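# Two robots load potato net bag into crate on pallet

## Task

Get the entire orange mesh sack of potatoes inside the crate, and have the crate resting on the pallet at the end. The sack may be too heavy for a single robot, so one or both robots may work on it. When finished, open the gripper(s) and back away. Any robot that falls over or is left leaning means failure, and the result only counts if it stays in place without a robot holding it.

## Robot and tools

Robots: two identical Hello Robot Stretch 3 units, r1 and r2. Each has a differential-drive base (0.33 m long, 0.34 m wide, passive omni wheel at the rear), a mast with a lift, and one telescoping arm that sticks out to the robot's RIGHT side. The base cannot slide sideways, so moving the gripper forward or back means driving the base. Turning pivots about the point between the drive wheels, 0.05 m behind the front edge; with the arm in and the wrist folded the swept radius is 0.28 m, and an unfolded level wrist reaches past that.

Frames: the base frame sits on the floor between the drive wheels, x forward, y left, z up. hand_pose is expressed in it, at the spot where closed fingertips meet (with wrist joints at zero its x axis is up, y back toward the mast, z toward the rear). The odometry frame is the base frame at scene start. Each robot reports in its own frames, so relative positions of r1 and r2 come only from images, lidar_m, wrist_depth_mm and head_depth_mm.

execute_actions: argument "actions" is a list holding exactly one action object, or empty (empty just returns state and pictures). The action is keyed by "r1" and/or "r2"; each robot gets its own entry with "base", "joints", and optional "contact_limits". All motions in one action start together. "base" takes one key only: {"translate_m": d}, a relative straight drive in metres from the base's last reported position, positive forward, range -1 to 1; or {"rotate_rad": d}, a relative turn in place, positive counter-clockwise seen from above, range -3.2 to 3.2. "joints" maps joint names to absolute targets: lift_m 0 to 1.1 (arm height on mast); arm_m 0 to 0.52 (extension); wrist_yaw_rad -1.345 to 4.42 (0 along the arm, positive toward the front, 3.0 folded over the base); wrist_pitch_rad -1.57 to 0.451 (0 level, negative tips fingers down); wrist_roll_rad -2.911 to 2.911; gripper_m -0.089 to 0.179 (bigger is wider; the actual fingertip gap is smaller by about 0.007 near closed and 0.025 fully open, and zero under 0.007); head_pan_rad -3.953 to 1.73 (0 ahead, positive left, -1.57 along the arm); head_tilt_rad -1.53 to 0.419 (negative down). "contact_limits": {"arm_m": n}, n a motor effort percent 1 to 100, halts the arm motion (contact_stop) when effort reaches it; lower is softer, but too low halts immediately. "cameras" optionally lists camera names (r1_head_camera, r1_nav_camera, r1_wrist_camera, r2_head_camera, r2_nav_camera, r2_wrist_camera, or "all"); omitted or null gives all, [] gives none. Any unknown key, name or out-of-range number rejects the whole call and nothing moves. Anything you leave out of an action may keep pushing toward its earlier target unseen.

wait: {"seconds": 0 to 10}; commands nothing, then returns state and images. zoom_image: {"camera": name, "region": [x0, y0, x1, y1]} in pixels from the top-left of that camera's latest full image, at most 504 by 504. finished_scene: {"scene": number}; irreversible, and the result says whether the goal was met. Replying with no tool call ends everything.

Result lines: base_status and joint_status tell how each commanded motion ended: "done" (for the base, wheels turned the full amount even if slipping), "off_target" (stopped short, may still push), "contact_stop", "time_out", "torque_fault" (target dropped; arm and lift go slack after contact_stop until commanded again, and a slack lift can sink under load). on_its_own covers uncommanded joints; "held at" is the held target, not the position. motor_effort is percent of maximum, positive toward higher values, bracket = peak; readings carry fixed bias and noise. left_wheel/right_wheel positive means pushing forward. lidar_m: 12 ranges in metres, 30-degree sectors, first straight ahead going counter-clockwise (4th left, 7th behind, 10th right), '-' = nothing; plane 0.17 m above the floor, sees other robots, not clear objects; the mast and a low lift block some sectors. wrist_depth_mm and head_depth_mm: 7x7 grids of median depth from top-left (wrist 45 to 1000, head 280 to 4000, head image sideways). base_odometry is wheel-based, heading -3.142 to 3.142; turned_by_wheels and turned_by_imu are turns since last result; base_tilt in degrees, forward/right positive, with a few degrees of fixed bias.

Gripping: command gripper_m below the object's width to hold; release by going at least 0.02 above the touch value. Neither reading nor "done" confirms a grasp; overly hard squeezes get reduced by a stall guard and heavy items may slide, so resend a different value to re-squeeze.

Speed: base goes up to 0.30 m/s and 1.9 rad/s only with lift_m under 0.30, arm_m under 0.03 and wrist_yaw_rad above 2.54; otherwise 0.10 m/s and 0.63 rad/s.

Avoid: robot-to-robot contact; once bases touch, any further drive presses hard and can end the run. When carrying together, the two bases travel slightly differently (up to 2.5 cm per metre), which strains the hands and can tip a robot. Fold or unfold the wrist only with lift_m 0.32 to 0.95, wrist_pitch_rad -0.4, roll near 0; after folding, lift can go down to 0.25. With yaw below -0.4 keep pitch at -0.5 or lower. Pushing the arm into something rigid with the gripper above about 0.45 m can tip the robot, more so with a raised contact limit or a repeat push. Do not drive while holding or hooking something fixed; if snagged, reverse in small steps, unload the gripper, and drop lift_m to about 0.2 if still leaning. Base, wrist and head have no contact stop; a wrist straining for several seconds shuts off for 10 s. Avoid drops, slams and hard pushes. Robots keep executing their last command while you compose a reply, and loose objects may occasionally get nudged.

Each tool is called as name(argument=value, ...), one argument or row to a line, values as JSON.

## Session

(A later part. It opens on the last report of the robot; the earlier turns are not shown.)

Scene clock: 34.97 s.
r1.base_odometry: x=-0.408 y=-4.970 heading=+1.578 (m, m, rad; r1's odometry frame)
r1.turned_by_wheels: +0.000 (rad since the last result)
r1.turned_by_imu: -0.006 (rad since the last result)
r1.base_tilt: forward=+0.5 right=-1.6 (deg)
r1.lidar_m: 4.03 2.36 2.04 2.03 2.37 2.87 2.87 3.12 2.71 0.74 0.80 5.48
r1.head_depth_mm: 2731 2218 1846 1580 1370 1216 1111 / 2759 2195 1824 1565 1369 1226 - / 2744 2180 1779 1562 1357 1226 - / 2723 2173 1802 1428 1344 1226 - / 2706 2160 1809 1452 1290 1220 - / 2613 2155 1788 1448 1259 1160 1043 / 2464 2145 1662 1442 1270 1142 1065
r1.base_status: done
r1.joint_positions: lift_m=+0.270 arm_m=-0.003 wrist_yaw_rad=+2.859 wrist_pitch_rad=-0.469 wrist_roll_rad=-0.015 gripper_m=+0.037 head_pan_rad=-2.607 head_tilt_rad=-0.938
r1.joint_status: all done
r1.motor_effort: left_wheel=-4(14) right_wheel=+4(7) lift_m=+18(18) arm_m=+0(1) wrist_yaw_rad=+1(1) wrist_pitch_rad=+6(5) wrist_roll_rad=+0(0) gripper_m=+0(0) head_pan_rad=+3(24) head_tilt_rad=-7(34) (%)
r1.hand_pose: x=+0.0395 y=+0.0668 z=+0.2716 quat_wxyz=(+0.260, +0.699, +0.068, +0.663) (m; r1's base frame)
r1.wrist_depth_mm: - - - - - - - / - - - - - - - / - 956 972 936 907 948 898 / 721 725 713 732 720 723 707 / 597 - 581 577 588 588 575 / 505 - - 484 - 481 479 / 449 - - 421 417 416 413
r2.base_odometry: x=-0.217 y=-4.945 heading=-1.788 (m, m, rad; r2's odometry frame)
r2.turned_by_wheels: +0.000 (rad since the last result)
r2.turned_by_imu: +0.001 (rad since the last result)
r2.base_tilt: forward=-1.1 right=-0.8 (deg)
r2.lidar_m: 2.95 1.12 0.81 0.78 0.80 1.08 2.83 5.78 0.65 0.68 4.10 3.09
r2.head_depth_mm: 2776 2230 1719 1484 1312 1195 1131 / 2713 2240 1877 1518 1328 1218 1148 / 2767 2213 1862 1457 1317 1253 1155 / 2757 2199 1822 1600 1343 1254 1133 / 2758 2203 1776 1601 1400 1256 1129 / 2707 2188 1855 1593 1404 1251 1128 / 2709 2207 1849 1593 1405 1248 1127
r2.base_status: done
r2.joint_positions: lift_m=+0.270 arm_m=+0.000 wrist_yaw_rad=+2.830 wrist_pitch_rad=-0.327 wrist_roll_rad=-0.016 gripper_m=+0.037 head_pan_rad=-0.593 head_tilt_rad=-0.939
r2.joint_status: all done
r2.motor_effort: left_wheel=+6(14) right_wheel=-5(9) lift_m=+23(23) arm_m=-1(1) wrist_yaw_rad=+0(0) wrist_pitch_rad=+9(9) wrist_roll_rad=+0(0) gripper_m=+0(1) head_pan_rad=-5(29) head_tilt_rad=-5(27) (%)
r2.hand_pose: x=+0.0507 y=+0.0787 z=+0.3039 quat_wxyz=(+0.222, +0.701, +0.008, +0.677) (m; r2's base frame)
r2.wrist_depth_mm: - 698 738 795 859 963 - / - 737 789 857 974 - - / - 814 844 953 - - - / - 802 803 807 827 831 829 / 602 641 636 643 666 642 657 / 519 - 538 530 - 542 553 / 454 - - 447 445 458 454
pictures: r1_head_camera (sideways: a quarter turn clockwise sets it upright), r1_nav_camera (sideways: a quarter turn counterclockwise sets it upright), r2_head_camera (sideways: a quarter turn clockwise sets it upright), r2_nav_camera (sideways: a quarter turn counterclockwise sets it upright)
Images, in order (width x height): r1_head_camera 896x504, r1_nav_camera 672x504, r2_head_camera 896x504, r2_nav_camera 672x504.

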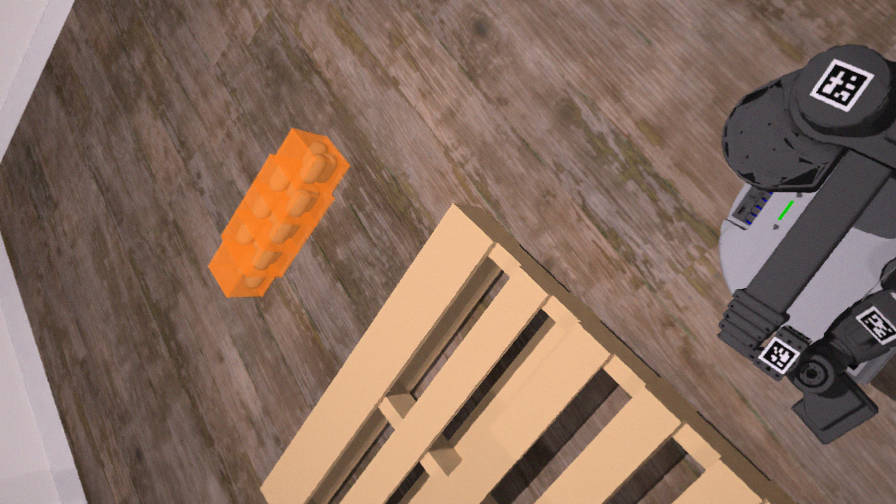

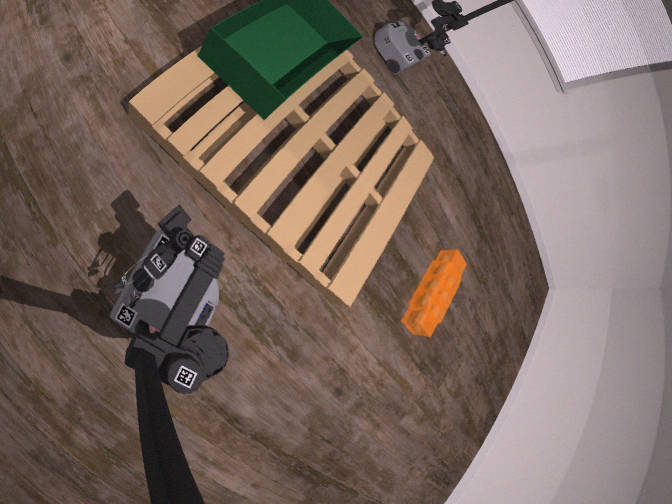

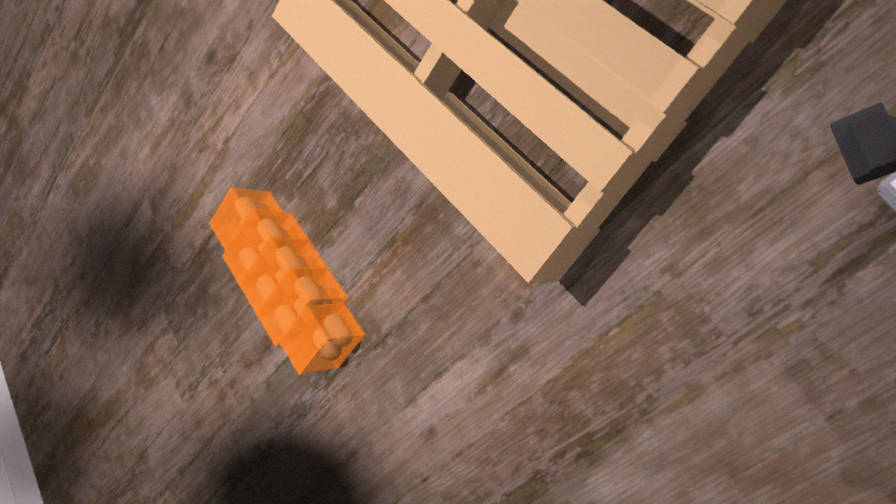

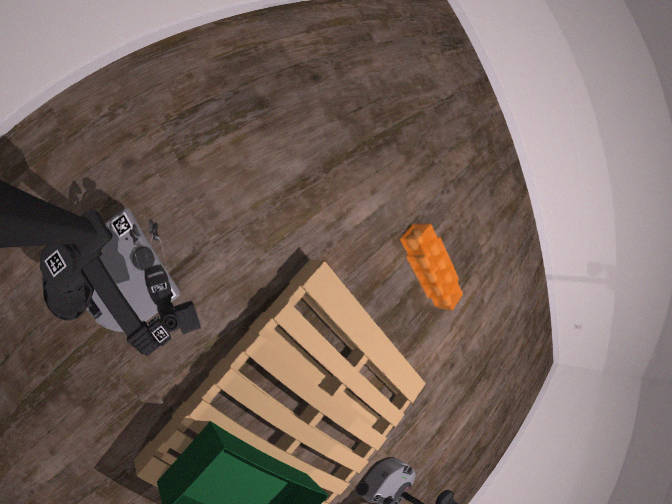

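execute_actions(
  actions=[
    {"r1":{"base":{"rotate_rad":0.05},"joints":{"wrist_pitch_rad":-0.4}},"r2":{"base":{"translate_m":0.09},"joints":{"wrist_pitch_rad":-0.4}}},
  ],
  cameras=[],
)

execute_actions(
  actions=[
    {"r1":{"base":{"translate_m":-1.0},"joints":{"head_pan_rad":-1.6,"head_tilt_rad":-1.1}},"r2":{"base":{"translate_m":1.0},"joints":{"head_pan_rad":-1.6,"head_tilt_rad":-1.1}}},
  ],
  cameras=[],
)

execute_actions(
  actions=[
    {"r1":{"base":{"rotate_rad":-0.155},"joints":{"lift_m":0.45}},"r2":{"base":{"rotate_rad":0.2},"joints":{"lift_m":0.45}}},
  ],
  cameras=["r1_head_camera","r1_nav_camera","r2_head_camera","r2_nav_camera"],
)

Scene clock: 38.83 s.
r1.base_odometry: x=-0.408 y=-4.970 heading=+1.628 (m, m, rad; r1's odometry frame)
r1.turned_by_wheels: +0.050 (rad since the last result)
r1.turned_by_imu: +0.050 (rad since the last result)
r1.base_tilt: forward=+0.6 right=-1.7 (deg)
r1.lidar_m: 3.68 2.29 2.04 2.04 2.44 2.87 2.88 3.05 1.90 0.74 0.81 5.82
r1.head_depth_mm: 2766 2227 1846 1576 1375 1219 1109 / 2766 2209 1834 1574 1366 1231 - / 2747 2183 1777 1573 1363 1233 - / 2751 2200 1801 1431 1329 1228 - / 2735 2157 1809 1452 1288 1222 - / 2588 2150 1651 1439 1285 1159 1048 / 2482 2120 1696 1436 1257 1113 1070
r1.base_status: done
r1.joint_positions: lift_m=+0.270 arm_m=-0.003 wrist_yaw_rad=+2.859 wrist_pitch_rad=-0.422 wrist_roll_rad=-0.015 gripper_m=+0.037 head_pan_rad=-2.607 head_tilt_rad=-0.939
r1.joint_status: all done
r1.motor_effort: left_wheel=-6(13) right_wheel=+5(10) lift_m=+18(18) arm_m=+0(1) wrist_yaw_rad=+1(1) wrist_pitch_rad=+7(5) wrist_roll_rad=+1(0) gripper_m=+0(1) head_pan_rad=+4(4) head_tilt_rad=-7(7) (%)
r1.hand_pose: x=+0.0413 y=+0.0729 z=+0.2821 quat_wxyz=(+0.244, +0.700, +0.051, +0.669) (m; r1's base frame)
r1.wrist_depth_mm: - - - - - - - / - - - - - - - / - - - - - - - / 813 782 793 789 778 765 754 / 633 - 622 616 645 604 608 / 526 - 537 513 - 506 506 / 460 - - 435 436 434 428
r2.base_odometry: x=-0.236 y=-5.033 heading=-1.788 (m, m, rad; r2's odometry frame)
r2.turned_by_wheels: +0.000 (rad since the last result)
r2.turned_by_imu: +0.001 (rad since the last result)
r2.base_tilt: forward=-1.2 right=-1.0 (deg)
r2.lidar_m: 2.86 1.13 0.81 0.78 0.80 1.08 2.85 5.75 0.68 0.89 4.12 2.99
r2.head_depth_mm: 2757 2238 1851 1513 1342 1149 1135 / 2754 2209 1875 1483 1344 1220 1143 / 2716 2236 1846 1608 1295 1253 1144 / 2743 2219 1796 1590 1356 1251 1134 / 2739 2200 1819 1594 1401 1250 1127 / 2712 2205 1850 1593 1406 1250 1130 / 2709 2206 1846 1597 1399 1241 1125
r2.base_status: done
r2.joint_positions: lift_m=+0.270 arm_m=+0.000 wrist_yaw_rad=+2.830 wrist_pitch_rad=-0.414 wrist_roll_rad=-0.016 gripper_m=+0.037 head_pan_rad=-0.593 head_tilt_rad=-0.939
r2.joint_status: all done
r2.motor_effort: left_wheel=+6(15) right_wheel=-5(9) lift_m=+24(24) arm_m=-1(1) wrist_yaw_rad=+0(0) wrist_pitch_rad=+8(10) wrist_roll_rad=+0(0) gripper_m=+0(0) head_pan_rad=-5(4) head_tilt_rad=-5(5) (%)
r2.hand_pose: x=+0.0476 y=+0.0691 z=+0.2838 quat_wxyz=(+0.251, +0.700, +0.039, +0.667) (m; r2's base frame)
r2.wrist_depth_mm: - 691 749 822 909 988 - / - 743 813 885 997 - - / - 812 839 914 906 888 923 / - 678 704 679 698 727 706 / 559 - 565 562 592 585 570 / 470 - - 472 - 489 484 / - - - 418 413 420 418
pictures: none
No camera images: the call's "cameras" was empty. Leave "cameras" out to get every camera's image.

Scene clock: 43.83 s.
r1.base_odometry: x=-0.350 y=-5.968 heading=+1.628 (m, m, rad; r1's odometry frame)
r1.turned_by_wheels: +0.000 (rad since the last result)
r1.turned_by_imu: -0.006 (rad since the last result)
r1.base_tilt: forward=+0.4 right=-1.6 (deg)
r1.lidar_m: 4.29 2.65 2.34 2.35 2.16 1.92 1.92 2.29 1.57 2.41 1.30 1.20
r1.head_depth_mm: 1383 1744 1592 1415 1300 1182 1099 / 2066 1670 1591 1345 1263 1197 - / 2068 1761 1594 1426 1287 - - / 2035 1781 1584 1413 1283 - - / 2050 1784 1469 1367 1278 1170 1080 / 2020 1772 1464 1266 1198 1166 1078 / 2010 1669 1448 1302 1222 1158 1073
r1.base_status: done
r1.joint_positions: lift_m=+0.270 arm_m=-0.003 wrist_yaw_rad=+2.859 wrist_pitch_rad=-0.420 wrist_roll_rad=-0.015 gripper_m=+0.037 head_pan_rad=-1.606 head_tilt_rad=-1.086
r1.joint_status: all done
r1.motor_effort: left_wheel=-5(16) right_wheel=+4(8) lift_m=+18(18) arm_m=+0(0) wrist_yaw_rad=+1(0) wrist_pitch_rad=+7(7) wrist_roll_rad=+0(1) gripper_m=+0(1) head_pan_rad=+3(45) head_tilt_rad=-8(27) (%)
r1.hand_pose: x=+0.0413 y=+0.0731 z=+0.2825 quat_wxyz=(+0.243, +0.700, +0.050, +0.669) (m; r1's base frame)
r1.wrist_depth_mm: - - - - - - - / - - - - - - - / - - - - - - - / 822 795 774 785 767 779 759 / 637 - 635 615 641 612 611 / 523 - 544 514 - 505 509 / 464 - - 434 436 437 429
r2.base_odometry: x=-0.451 y=-6.010 heading=-1.788 (m, m, rad; r2's odometry frame)
r2.turned_by_wheels: +0.000 (rad since the last result)
r2.turned_by_imu: +0.001 (rad since the last result)
r2.base_tilt: forward=-1.1 right=-0.8 (deg)
r2.lidar_m: 1.86 1.16 0.83 0.80 0.82 1.11 2.91 1.42 1.65 1.58 2.70 1.95
r2.head_depth_mm: 2088 1716 1507 1357 1312 1215 1132 / 2095 1687 1523 1457 1331 1224 - / 2077 1764 1615 1456 1328 1240 - / 2029 1782 1602 1455 1321 1258 - / 1690 1712 1558 1401 1311 1208 1119 / 2009 1734 1576 1424 1318 1203 1112 / 2048 1798 1593 1440 1312 1205 1110
r2.base_status: done
r2.joint_positions: lift_m=+0.270 arm_m=+0.000 wrist_yaw_rad=+2.830 wrist_pitch_rad=-0.415 wrist_roll_rad=-0.016 gripper_m=+0.037 head_pan_rad=-1.594 head_tilt_rad=-1.087
r2.joint_status: all done
r2.motor_effort: left_wheel=+6(15) right_wheel=-5(9) lift_m=+23(23) arm_m=-1(1) wrist_yaw_rad=+0(0) wrist_pitch_rad=+8(9) wrist_roll_rad=+0(0) gripper_m=+0(1) head_pan_rad=-5(55) head_tilt_rad=-7(20) (%)
r2.hand_pose: x=+0.0476 y=+0.0690 z=+0.2836 quat_wxyz=(+0.251, +0.700, +0.039, +0.667) (m; r2's base frame)
r2.wrist_depth_mm: - 719 760 846 897 - - / - 795 830 918 999 - - / - 806 858 871 892 897 924 / - 667 677 698 714 701 721 / 560 - 566 573 589 566 589 / 477 - - 475 - 484 483 / - - - 418 415 421 422
pictures: none
No camera images: the call's "cameras" was empty. Leave "cameras" out to get every camera's image.

Scene clock: 46.30 s.
r1.base_odometry: x=-0.350 y=-5.968 heading=+1.473 (m, m, rad; r1's odometry frame)
r1.turned_by_wheels: -0.155 (rad since the last result)
r1.turned_by_imu: -0.156 (rad since the last result)
r1.base_tilt: forward=+0.3 right=-1.6 (deg)
r1.lidar_m: 5.80 2.91 2.37 2.34 2.38 1.93 1.92 2.10 2.42 1.57 1.49 1.20
r1.head_depth_mm: 2065 1803 1597 1428 1296 1182 1120 / 2070 1767 1576 1407 1287 1180 - / 2018 1662 1581 1372 1283 - - / 2061 1753 1579 1424 1303 - - / 2045 1788 1582 1410 1290 1175 1077 / 2007 1762 1437 1307 1228 1170 1071 / 2011 1761 1473 1338 1181 1168 1071
r1.base_status: done
r1.joint_positions: lift_m=+0.450 arm_m=-0.003 wrist_yaw_rad=+2.859 wrist_pitch_rad=-0.420 wrist_roll_rad=-0.015 gripper_m=+0.037 head_pan_rad=-1.606 head_tilt_rad=-1.087
r1.joint_status: all done
r1.motor_effort: left_wheel=+6(8) right_wheel=-5(7) lift_m=+27(28) arm_m=+0(0) wrist_yaw_rad=+1(1) wrist_pitch_rad=+7(7) wrist_roll_rad=+1(0) gripper_m=+0(1) head_pan_rad=+3(4) head_tilt_rad=-8(7) (%)
r1.hand_pose: x=+0.0413 y=+0.0731 z=+0.4620 quat_wxyz=(+0.243, +0.700, +0.050, +0.669) (m; r1's base frame)
r1.wrist_depth_mm: - - - - - - - / - - - - - - - / - - - - - - - / - - - - - - - / 926 - 954 911 973 894 885 / 766 - 785 744 - 726 737 / 649 638 630 644 643 628 629
r2.base_odometry: x=-0.451 y=-6.010 heading=-1.588 (m, m, rad; r2's odometry frame)
r2.turned_by_wheels: +0.200 (rad since the last result)
r2.turned_by_imu: +0.199 (rad since the last result)
r2.base_tilt: forward=-1.1 right=-0.8 (deg)
r2.lidar_m: 1.87 0.98 0.80 0.80 0.88 1.42 1.42 1.41 3.98 1.58 2.28 1.87
r2.head_depth_mm: 2079 1688 1546 1468 1329 1213 1136 / 2075 1820 1624 1453 1321 1231 - / 1981 1738 1616 1456 1327 - - / 2052 1728 1546 1409 1315 - - / 2064 1817 1606 1433 1315 1192 1118 / 2050 1807 1597 1450 1312 1197 1115 / 2038 1786 1611 1439 1308 1200 1110
r2.base_status: done
r2.joint_positions: lift_m=+0.450 arm_m=+0.000 wrist_yaw_rad=+2.830 wrist_pitch_rad=-0.415 wrist_roll_rad=-0.016 gripper_m=+0.037 head_pan_rad=-1.594 head_tilt_rad=-1.087
r2.joint_status: all done
r2.motor_effort: left_wheel=-7(9) right_wheel=+6(8) lift_m=+30(31) arm_m=-1(1) wrist_yaw_rad=+0(0) wrist_pitch_rad=+9(9) wrist_roll_rad=+0(0) gripper_m=+0(0) head_pan_rad=-5(4) head_tilt_rad=-6(6) (%)
r2.hand_pose: x=+0.0476 y=+0.0690 z=+0.4631 quat_wxyz=(+0.251, +0.700, +0.039, +0.667) (m; r2's base frame)
r2.wrist_depth_mm: - 752 787 791 831 840 865 / - 811 850 881 910 932 953 / - 879 917 947 - - - / - 964 983 - - - - / 833 - 829 844 857 850 818 / 682 - 721 707 - 683 707 / 598 600 596 621 599 622 624
pictures: r1_head_camera (sideways: a quarter turn clockwise sets it upright), r1_nav_camera (sideways: a quarter turn counterclockwise sets it upright), r2_head_camera (sideways: a quarter turn clockwise sets it upright), r2_nav_camera (sideways: a quarter turn counterclockwise sets it upright)
Images, in order (width x height): r1_head_camera 896x504, r1_nav_camera 672x504, r2_head_camera 896x504, r2_nav_camera 672x504.

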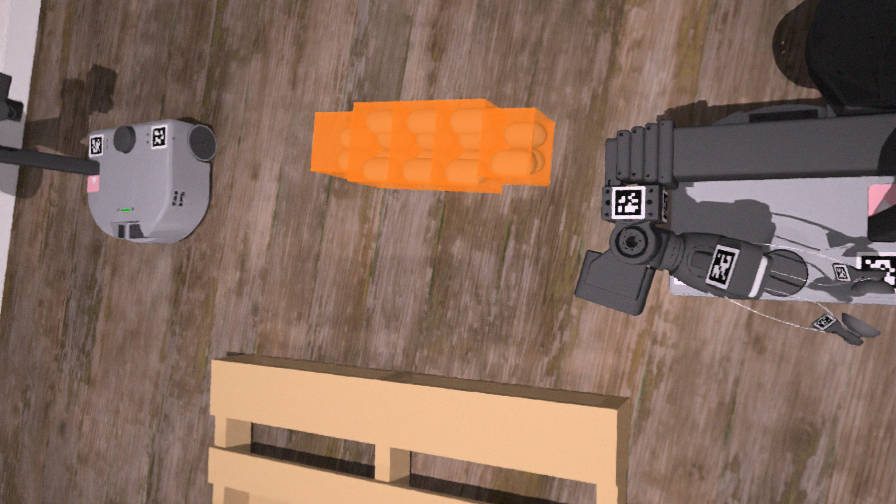

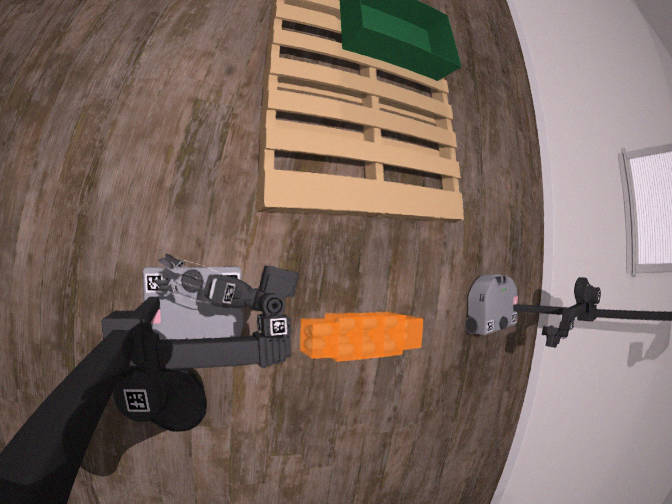

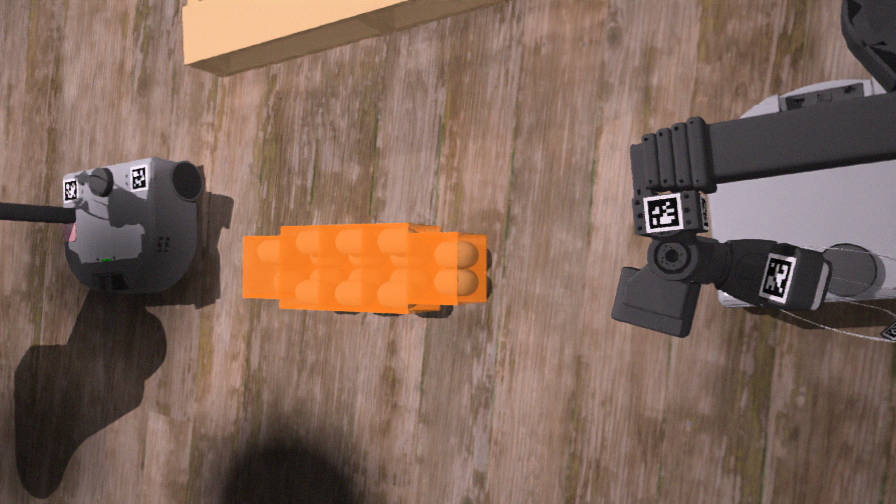

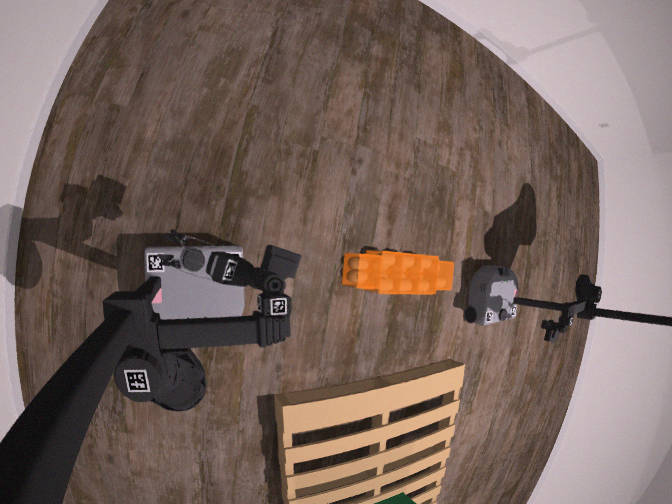

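execute_actions(
  actions=[
    {"r1":{"base":{"translate_m":-0.18},"joints":{"wrist_yaw_rad":-0.07,"wrist_pitch_rad":-1.55,"arm_m":0.2}},"r2":{"joints":{"wrist_yaw_rad":-0.07,"wrist_pitch_rad":-1.55,"arm_m":0.35}}},
  ],
  cameras=["r1_head_camera","r1_wrist_camera","r2_head_camera","r2_wrist_camera"],
)

Scene clock: 50.40 s.
r1.base_odometry: x=-0.368 y=-6.147 heading=+1.473 (m, m, rad; r1's odometry frame)
r1.turned_by_wheels: +0.000 (rad since the last result)
r1.turned_by_imu: +0.000 (rad since the last result)
r1.base_tilt: forward=+0.5 right=-1.5 (deg)
r1.lidar_m: 5.88 2.95 2.39 2.37 2.16 1.75 1.74 1.91 2.39 1.55 2.59 1.36
r1.head_depth_mm: 2070 1796 1590 1436 1298 1184 1113 / 2062 1783 1583 1421 1295 1181 - / 1939 1720 1583 1460 1287 - - / 1724 1672 1572 1388 1260 1206 - / 2042 1760 1562 1412 1284 1169 1080 / 2012 1766 1563 1407 1272 1161 1084 / 2010 1753 1460 1338 1250 1163 1070
r1.base_status: done
r1.joint_positions: lift_m=+0.450 arm_m=+0.200 wrist_yaw_rad=-0.067 wrist_pitch_rad=-1.544 wrist_roll_rad=-0.015 gripper_m=+0.037 head_pan_rad=-1.606 head_tilt_rad=-1.087
r1.joint_status: all done
r1.motor_effort: left_wheel=+6(7) right_wheel=-5(10) lift_m=+27(27) arm_m=+4(2) wrist_yaw_rad=-3(3) wrist_pitch_rad=-2(6) wrist_roll_rad=+0(0) gripper_m=-1(0) head_pan_rad=+3(3) head_tilt_rad=-8(8) (%)
r1.hand_pose: x=-0.0205 y=-0.3273 z=+0.3317 quat_wxyz=(+0.494, +0.480, -0.519, -0.507) (m; r1's base frame)
r1.wrist_depth_mm: 472 470 471 433 480 473 484 / 477 485 481 419 489 484 485 / 479 485 494 495 491 502 499 / 499 498 504 498 502 506 499 / 508 505 514 516 513 508 513 / 513 521 516 516 - 530 520 / 528 520 528 - - 533 527
r2.base_odometry: x=-0.451 y=-6.010 heading=-1.588 (m, m, rad; r2's odometry frame)
r2.turned_by_wheels: +0.000 (rad since the last result)
r2.turned_by_imu: +0.001 (rad since the last result)
r2.base_tilt: forward=-1.0 right=-0.7 (deg)
r2.lidar_m: 1.87 0.97 0.80 0.80 0.89 1.41 1.42 1.42 3.94 1.55 2.28 1.87
r2.head_depth_mm: 2084 1669 1543 1463 1327 1217 1134 / 2084 1832 1619 1461 1324 1234 - / 2070 1808 1630 1474 1331 - - / 1696 1745 1590 1400 1329 1225 - / 2042 1707 1616 1456 1319 1209 1119 / 2063 1797 1593 1431 1317 1201 1113 / 2050 1791 1593 1445 1309 1206 1106
r2.base_status: not commanded
r2.joint_positions: lift_m=+0.450 arm_m=+0.350 wrist_yaw_rad=-0.068 wrist_pitch_rad=-1.543 wrist_roll_rad=-0.016 gripper_m=+0.037 head_pan_rad=-1.594 head_tilt_rad=-1.087
r2.joint_status: all done
r2.motor_effort: left_wheel=-7(7) right_wheel=+5(5) lift_m=+31(30) arm_m=+2(2) wrist_yaw_rad=-2(4) wrist_pitch_rad=-4(7) wrist_roll_rad=+0(0) gripper_m=+1(0) head_pan_rad=-4(4) head_tilt_rad=-7(6) (%)
r2.hand_pose: x=-0.0205 y=-0.4776 z=+0.3317 quat_wxyz=(+0.494, +0.480, -0.519, -0.507) (m; r2's base frame)
r2.wrist_depth_mm: 469 467 464 456 453 451 450 / 485 478 478 471 469 466 459 / 496 490 488 482 486 481 475 / 514 518 501 501 495 494 497 / 530 515 523 506 509 497 497 / 551 536 540 544 - 523 522 / 567 559 568 543 544 535 536
pictures: r1_head_camera (sideways: a quarter turn clockwise sets it upright), r1_wrist_camera, r2_head_camera (sideways: a quarter turn clockwise sets it upright), r2_wrist_camera
Images, in order (width x height): r1_head_camera 896x504, r1_wrist_camera 644x364, r2_head_camera 896x504, r2_wrist_camera 644x364.

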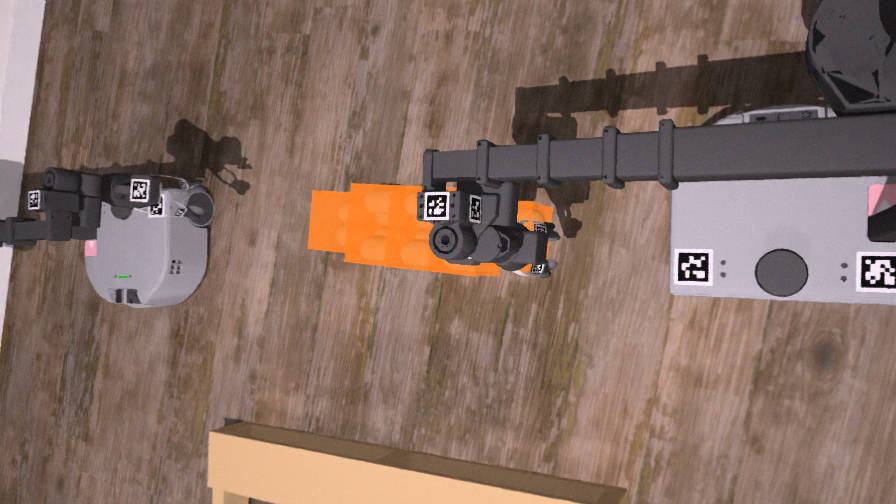

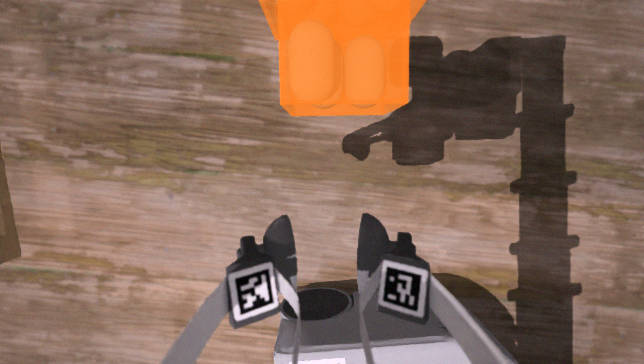

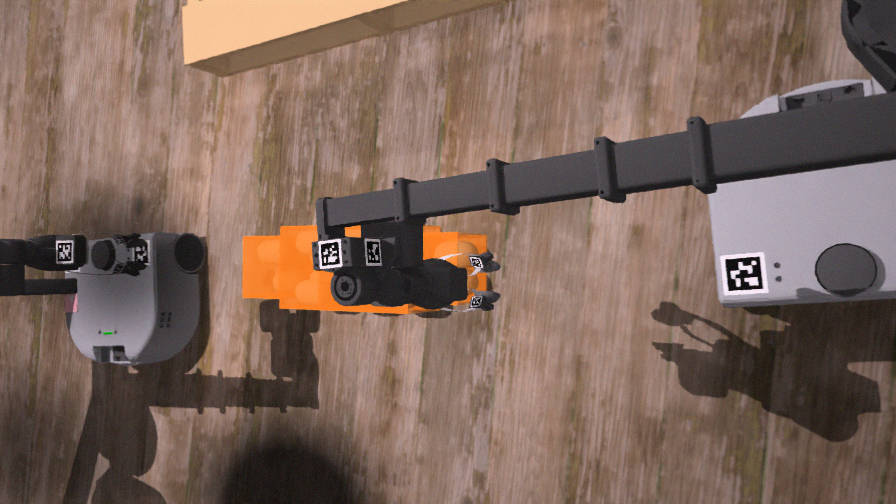

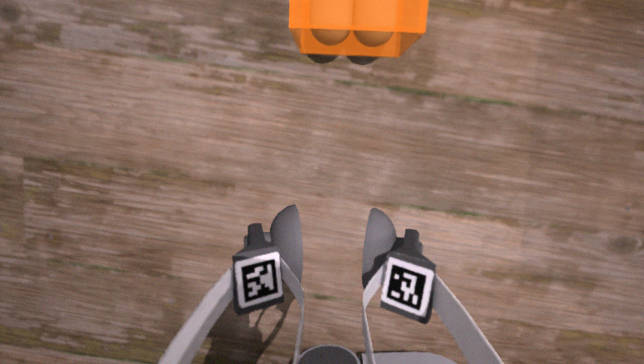

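zoom_image(
  camera="r1_wrist_camera",
  region=[240, 0, 450, 130],
)

zoom_image(
  camera="r2_wrist_camera",
  region=[255, 0, 465, 130],
)

Region (240, 0, 450, 130) of r1_wrist_camera's 644x364 image, scaled by 2.400; it fills the top 312 rows of this view, and the rest is white.

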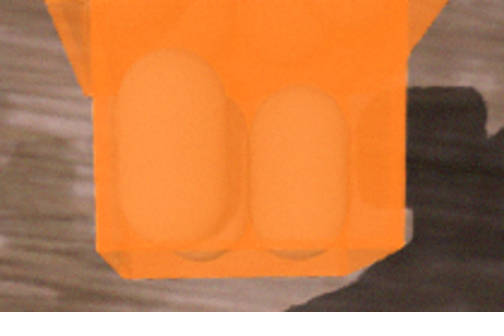

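Region (255, 0, 465, 130) of r2_wrist_camera's 644x364 image, scaled by 2.400; it fills the top 312 rows of this view, and the rest is white.

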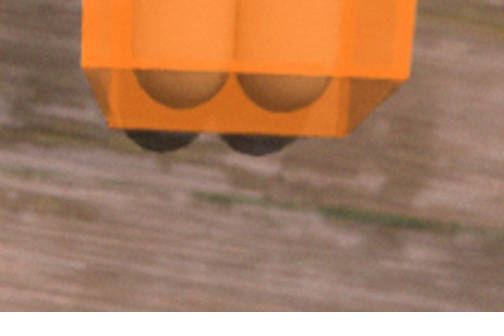

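execute_actions(
  actions=[
    {"r1":{"base":{"translate_m":-0.03},"joints":{"wrist_pitch_rad":-1.47,"arm_m":0.315,"gripper_m":0.179,"lift_m":0.32}},"r2":{"base":{"translate_m":-0.034},"joints":{"wrist_pitch_rad":-1.40,"arm_m":0.50,"gripper_m":0.179,"lift_m":0.32}}},
  ],
  cameras=["r1_head_camera","r1_wrist_camera","r2_head_camera","r2_wrist_camera"],
)

Scene clock: 53.67 s.
r1.base_odometry: x=-0.371 y=-6.177 heading=+1.474 (m, m, rad; r1's odometry frame)
r1.turned_by_wheels: +0.000 (rad since the last result)
r1.turned_by_imu: +0.000 (rad since the last result)
r1.base_tilt: forward=+0.2 right=-1.7 (deg)
r1.lidar_m: 5.97 2.96 2.40 2.37 2.12 1.72 1.71 1.87 2.39 1.55 2.59 1.39
r1.head_depth_mm: 2060 1809 1591 1426 1306 1185 1119 / 2085 1804 1598 1428 1292 1196 - / 2045 1792 1556 1439 1285 - - / 1661 1181 1556 1336 1273 1208 - / 2036 1704 1561 1412 1277 1178 1074 / 2029 1761 1571 1406 1274 1168 1073 / 2017 1763 1478 1355 1271 1161 1073
r1.base_status: done
r1.joint_positions: lift_m=+0.320 arm_m=+0.315 wrist_yaw_rad=-0.068 wrist_pitch_rad=-1.471 wrist_roll_rad=-0.015 gripper_m=+0.179 head_pan_rad=-1.606 head_tilt_rad=-1.087
r1.joint_status: all done
r1.motor_effort: left_wheel=+5(8) right_wheel=-5(10) lift_m=+18(26) arm_m=+4(7) wrist_yaw_rad=+0(3) wrist_pitch_rad=+1(2) wrist_roll_rad=+0(0) gripper_m=+1(91) head_pan_rad=+3(4) head_tilt_rad=-8(8) (%)
r1.hand_pose: x=-0.0217 y=-0.4611 z=+0.2016 quat_wxyz=(+0.512, +0.460, -0.536, -0.489) (m; r1's base frame)
r1.wrist_depth_mm: 361 365 359 314 360 359 364 / 363 366 262 302 260 366 370 / 362 365 366 319 367 366 365 / 365 367 368 307 372 372 369 / 369 367 369 310 372 373 371 / 372 371 370 374 371 373 371 / - 371 372 375 374 374 375
r2.base_odometry: x=-0.451 y=-5.976 heading=-1.588 (m, m, rad; r2's odometry frame)
r2.turned_by_wheels: +0.000 (rad since the last result)
r2.turned_by_imu: +0.001 (rad since the last result)
r2.base_tilt: forward=-1.1 right=-0.7 (deg)
r2.lidar_m: 1.88 0.98 0.81 0.80 0.89 1.42 1.41 1.39 3.99 1.55 2.32 1.91
r2.head_depth_mm: 2084 1643 1513 1438 1328 1213 1141 / 2094 1812 1615 1459 1329 1223 - / 2082 1806 1618 1449 1342 - - / 2040 1754 1662 1405 1320 1230 - / 1629 1718 1585 1409 1310 1203 1112 / 2034 1760 1590 1447 1311 1204 1113 / 2055 1793 1601 1441 1311 1203 1110
r2.base_status: done
r2.joint_positions: lift_m=+0.320 arm_m=+0.500 wrist_yaw_rad=-0.068 wrist_pitch_rad=-1.403 wrist_roll_rad=-0.016 gripper_m=+0.179 head_pan_rad=-1.594 head_tilt_rad=-1.087
r2.joint_status: all done
r2.motor_effort: left_wheel=-6(15) right_wheel=+5(7) lift_m=+23(28) arm_m=+2(2) wrist_yaw_rad=-1(2) wrist_pitch_rad=+2(3) wrist_roll_rad=+0(0) gripper_m=+0(84) head_pan_rad=-5(4) head_tilt_rad=-6(5) (%)
r2.hand_pose: x=-0.0229 y=-0.6636 z=+0.2022 quat_wxyz=(+0.529, +0.442, -0.551, -0.471) (m; r2's base frame)
r2.wrist_depth_mm: 362 356 362 308 266 352 351 / 366 364 359 298 254 358 353 / 367 367 365 318 357 356 355 / 369 366 365 306 360 361 358 / 374 368 370 316 368 361 358 / 376 376 375 368 369 366 365 / 381 376 376 372 372 369 367
pictures: r1_head_camera (sideways: a quarter turn clockwise sets it upright), r1_wrist_camera, r2_head_camera (sideways: a quarter turn clockwise sets it upright), r2_wrist_camera
Images, in order (width x height): r1_head_camera 896x504, r1_wrist_camera 644x364, r2_head_camera 896x504, r2_wrist_camera 644x364.

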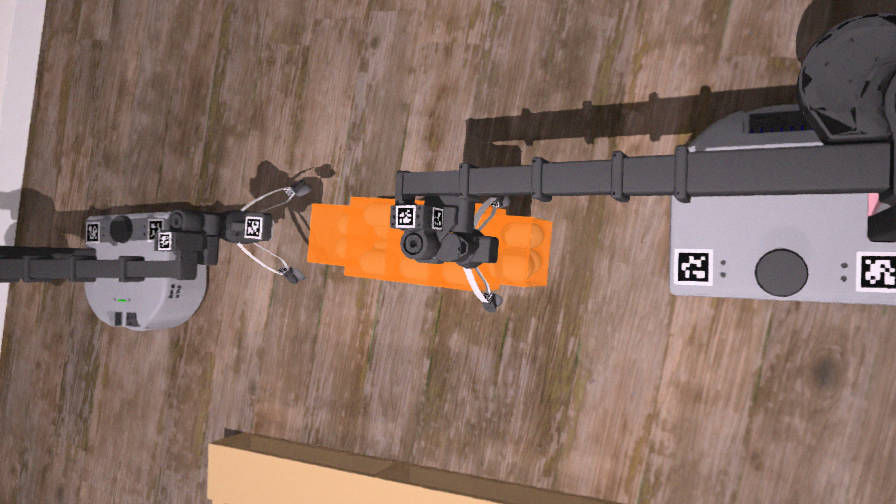

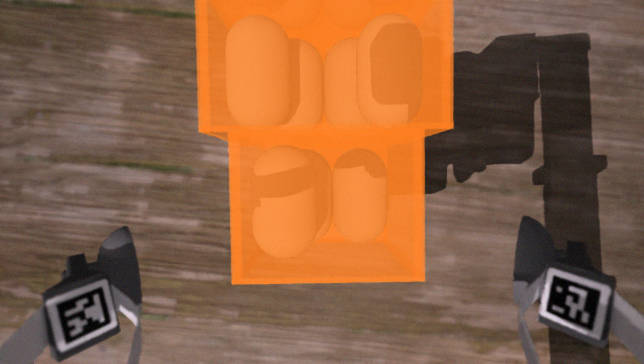

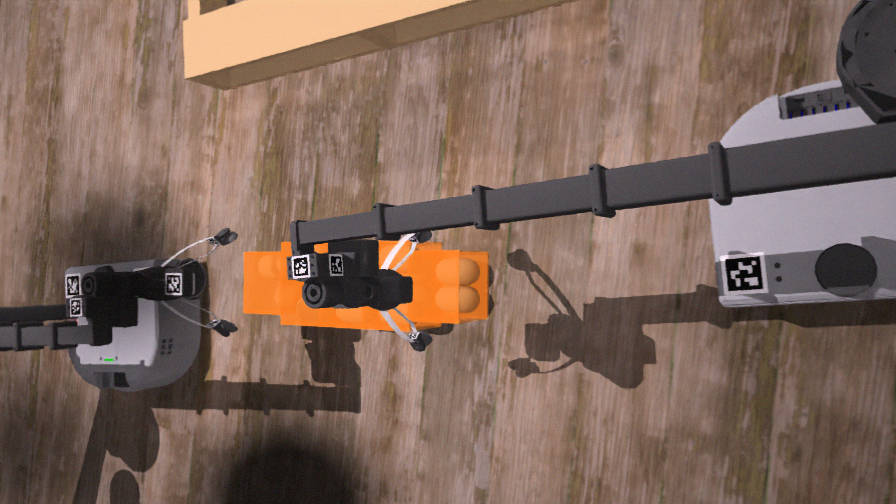

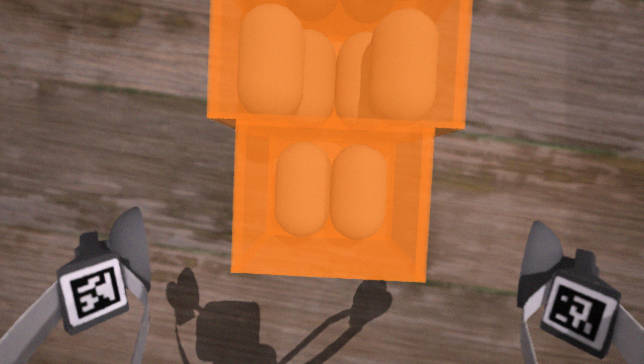

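execute_actions(
  actions=[
    {"r1":{"joints":{"lift_m":0.19}},"r2":{"joints":{"lift_m":0.19,"arm_m":0.507}}},
  ],
  cameras=["r1_head_camera","r1_wrist_camera","r2_head_camera","r2_wrist_camera"],
)

Scene clock: 55.93 s.
r1.base_odometry: x=-0.371 y=-6.177 heading=+1.473 (m, m, rad; r1's odometry frame)
r1.turned_by_wheels: +0.000 (rad since the last result)
r1.turned_by_imu: +0.000 (rad since the last result)
r1.base_tilt: forward=+0.4 right=-1.7 (deg)
r1.lidar_m: 5.94 2.96 2.40 2.38 2.13 1.73 1.71 1.87 2.39 1.55 2.59 1.39
r1.head_depth_mm: 2066 1800 1592 1427 1295 1184 1090 / 2089 1812 1579 1424 1291 1193 - / 2071 1798 1584 1414 1285 - - / 1687 1613 1527 1373 1264 1210 - / 1989 1705 1570 1414 1279 1173 1075 / 2032 1776 1568 1405 1271 1167 1074 / 2007 1759 1477 1347 1268 1161 1074
r1.base_status: not commanded
r1.joint_positions: lift_m=+0.197 arm_m=+0.315 wrist_yaw_rad=-0.068 wrist_pitch_rad=-1.471 wrist_roll_rad=-0.015 gripper_m=+0.179 head_pan_rad=-1.606 head_tilt_rad=-1.087
r1.joint_status: lift_m contact_stop (moved -0.123 of -0.130)
r1.on_its_own: lift_m is slack since a contact_stop, until your next command for it (your +0.190 is given up)
r1.motor_effort: left_wheel=-1(5) right_wheel=+6(6) lift_m=+21(23) arm_m=+4(4) wrist_yaw_rad=-1(0) wrist_pitch_rad=+0(1) wrist_roll_rad=+0(0) gripper_m=+0(0) head_pan_rad=+3(3) head_tilt_rad=-8(8) (%)
r1.hand_pose: x=-0.0217 y=-0.4612 z=+0.0787 quat_wxyz=(+0.512, +0.460, -0.536, -0.489) (m; r1's base frame)
r1.wrist_depth_mm: 238 237 135 183 138 240 239 / 239 239 148 188 154 241 242 / 241 241 240 240 242 242 243 / 241 243 129 187 186 244 244 / 244 242 129 187 186 245 245 / 243 243 130 198 247 247 247 / - 247 247 247 247 248 250
r2.base_odometry: x=-0.451 y=-5.976 heading=-1.588 (m, m, rad; r2's odometry frame)
r2.turned_by_wheels: +0.000 (rad since the last result)
r2.turned_by_imu: +0.001 (rad since the last result)
r2.base_tilt: forward=-1.2 right=-0.8 (deg)
r2.lidar_m: 1.88 0.98 0.81 0.80 0.89 1.42 1.41 1.39 3.94 1.55 2.32 1.91
r2.head_depth_mm: 2077 1652 1522 1439 1334 1221 1134 / 2076 1814 1625 1461 1324 1223 - / 2080 1822 1615 1460 1324 - - / 2067 1735 1582 1386 1311 1227 - / 1701 1673 1584 1396 1310 1208 1110 / 2005 1753 1606 1446 1299 1203 1108 / 2045 1789 1596 1449 1312 1206 1117
r2.base_status: not commanded
r2.joint_positions: lift_m=+0.200 arm_m=+0.507 wrist_yaw_rad=-0.068 wrist_pitch_rad=-1.402 wrist_roll_rad=-0.016 gripper_m=+0.179 head_pan_rad=-1.594 head_tilt_rad=-1.087
r2.joint_status: lift_m contact_stop (moved -0.120 of -0.130); the others done
r2.on_its_own: lift_m is slack since a contact_stop, until your next command for it (your +0.190 is given up)
r2.motor_effort: left_wheel=-6(7) right_wheel=+5(6) lift_m=+24(25) arm_m=+2(2) wrist_yaw_rad=-2(2) wrist_pitch_rad=+1(2) wrist_roll_rad=+0(0) gripper_m=-1(1) head_pan_rad=-5(4) head_tilt_rad=-8(6) (%)
r2.hand_pose: x=-0.0230 y=-0.6710 z=+0.0825 quat_wxyz=(+0.529, +0.441, -0.551, -0.471) (m; r2's base frame)
r2.wrist_depth_mm: 242 242 134 183 144 130 235 / 245 242 145 186 151 144 237 / 247 245 243 243 240 238 236 / 252 245 243 187 188 240 239 / 252 248 249 188 190 244 241 / - 249 248 245 244 245 242 / 254 252 250 249 246 245 245
pictures: r1_head_camera (sideways: a quarter turn clockwise sets it upright), r1_wrist_camera, r2_head_camera (sideways: a quarter turn clockwise sets it upright), r2_wrist_camera
Images, in order (width x height): r1_head_camera 896x504, r1_wrist_camera 644x364, r2_head_camera 896x504, r2_wrist_camera 644x364.

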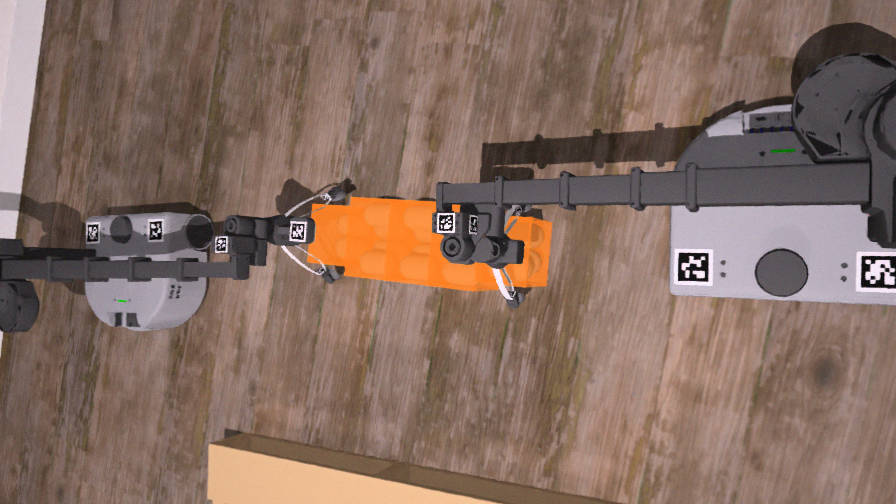

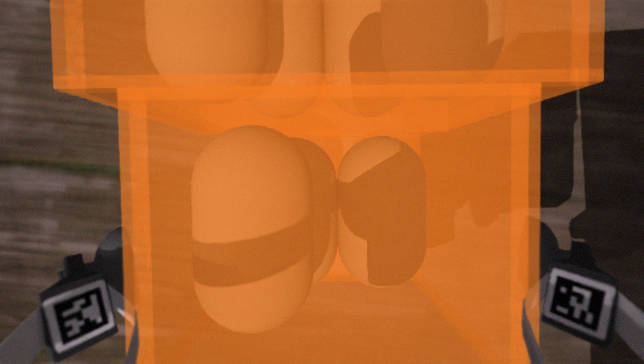

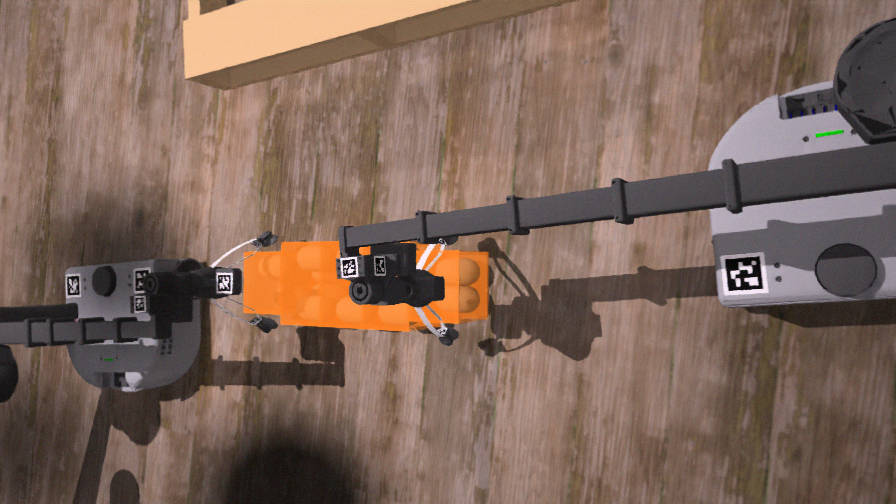

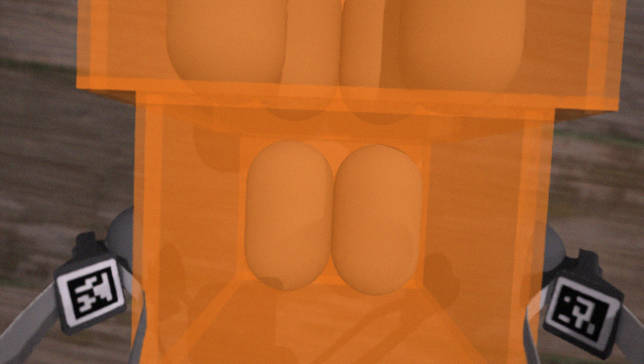

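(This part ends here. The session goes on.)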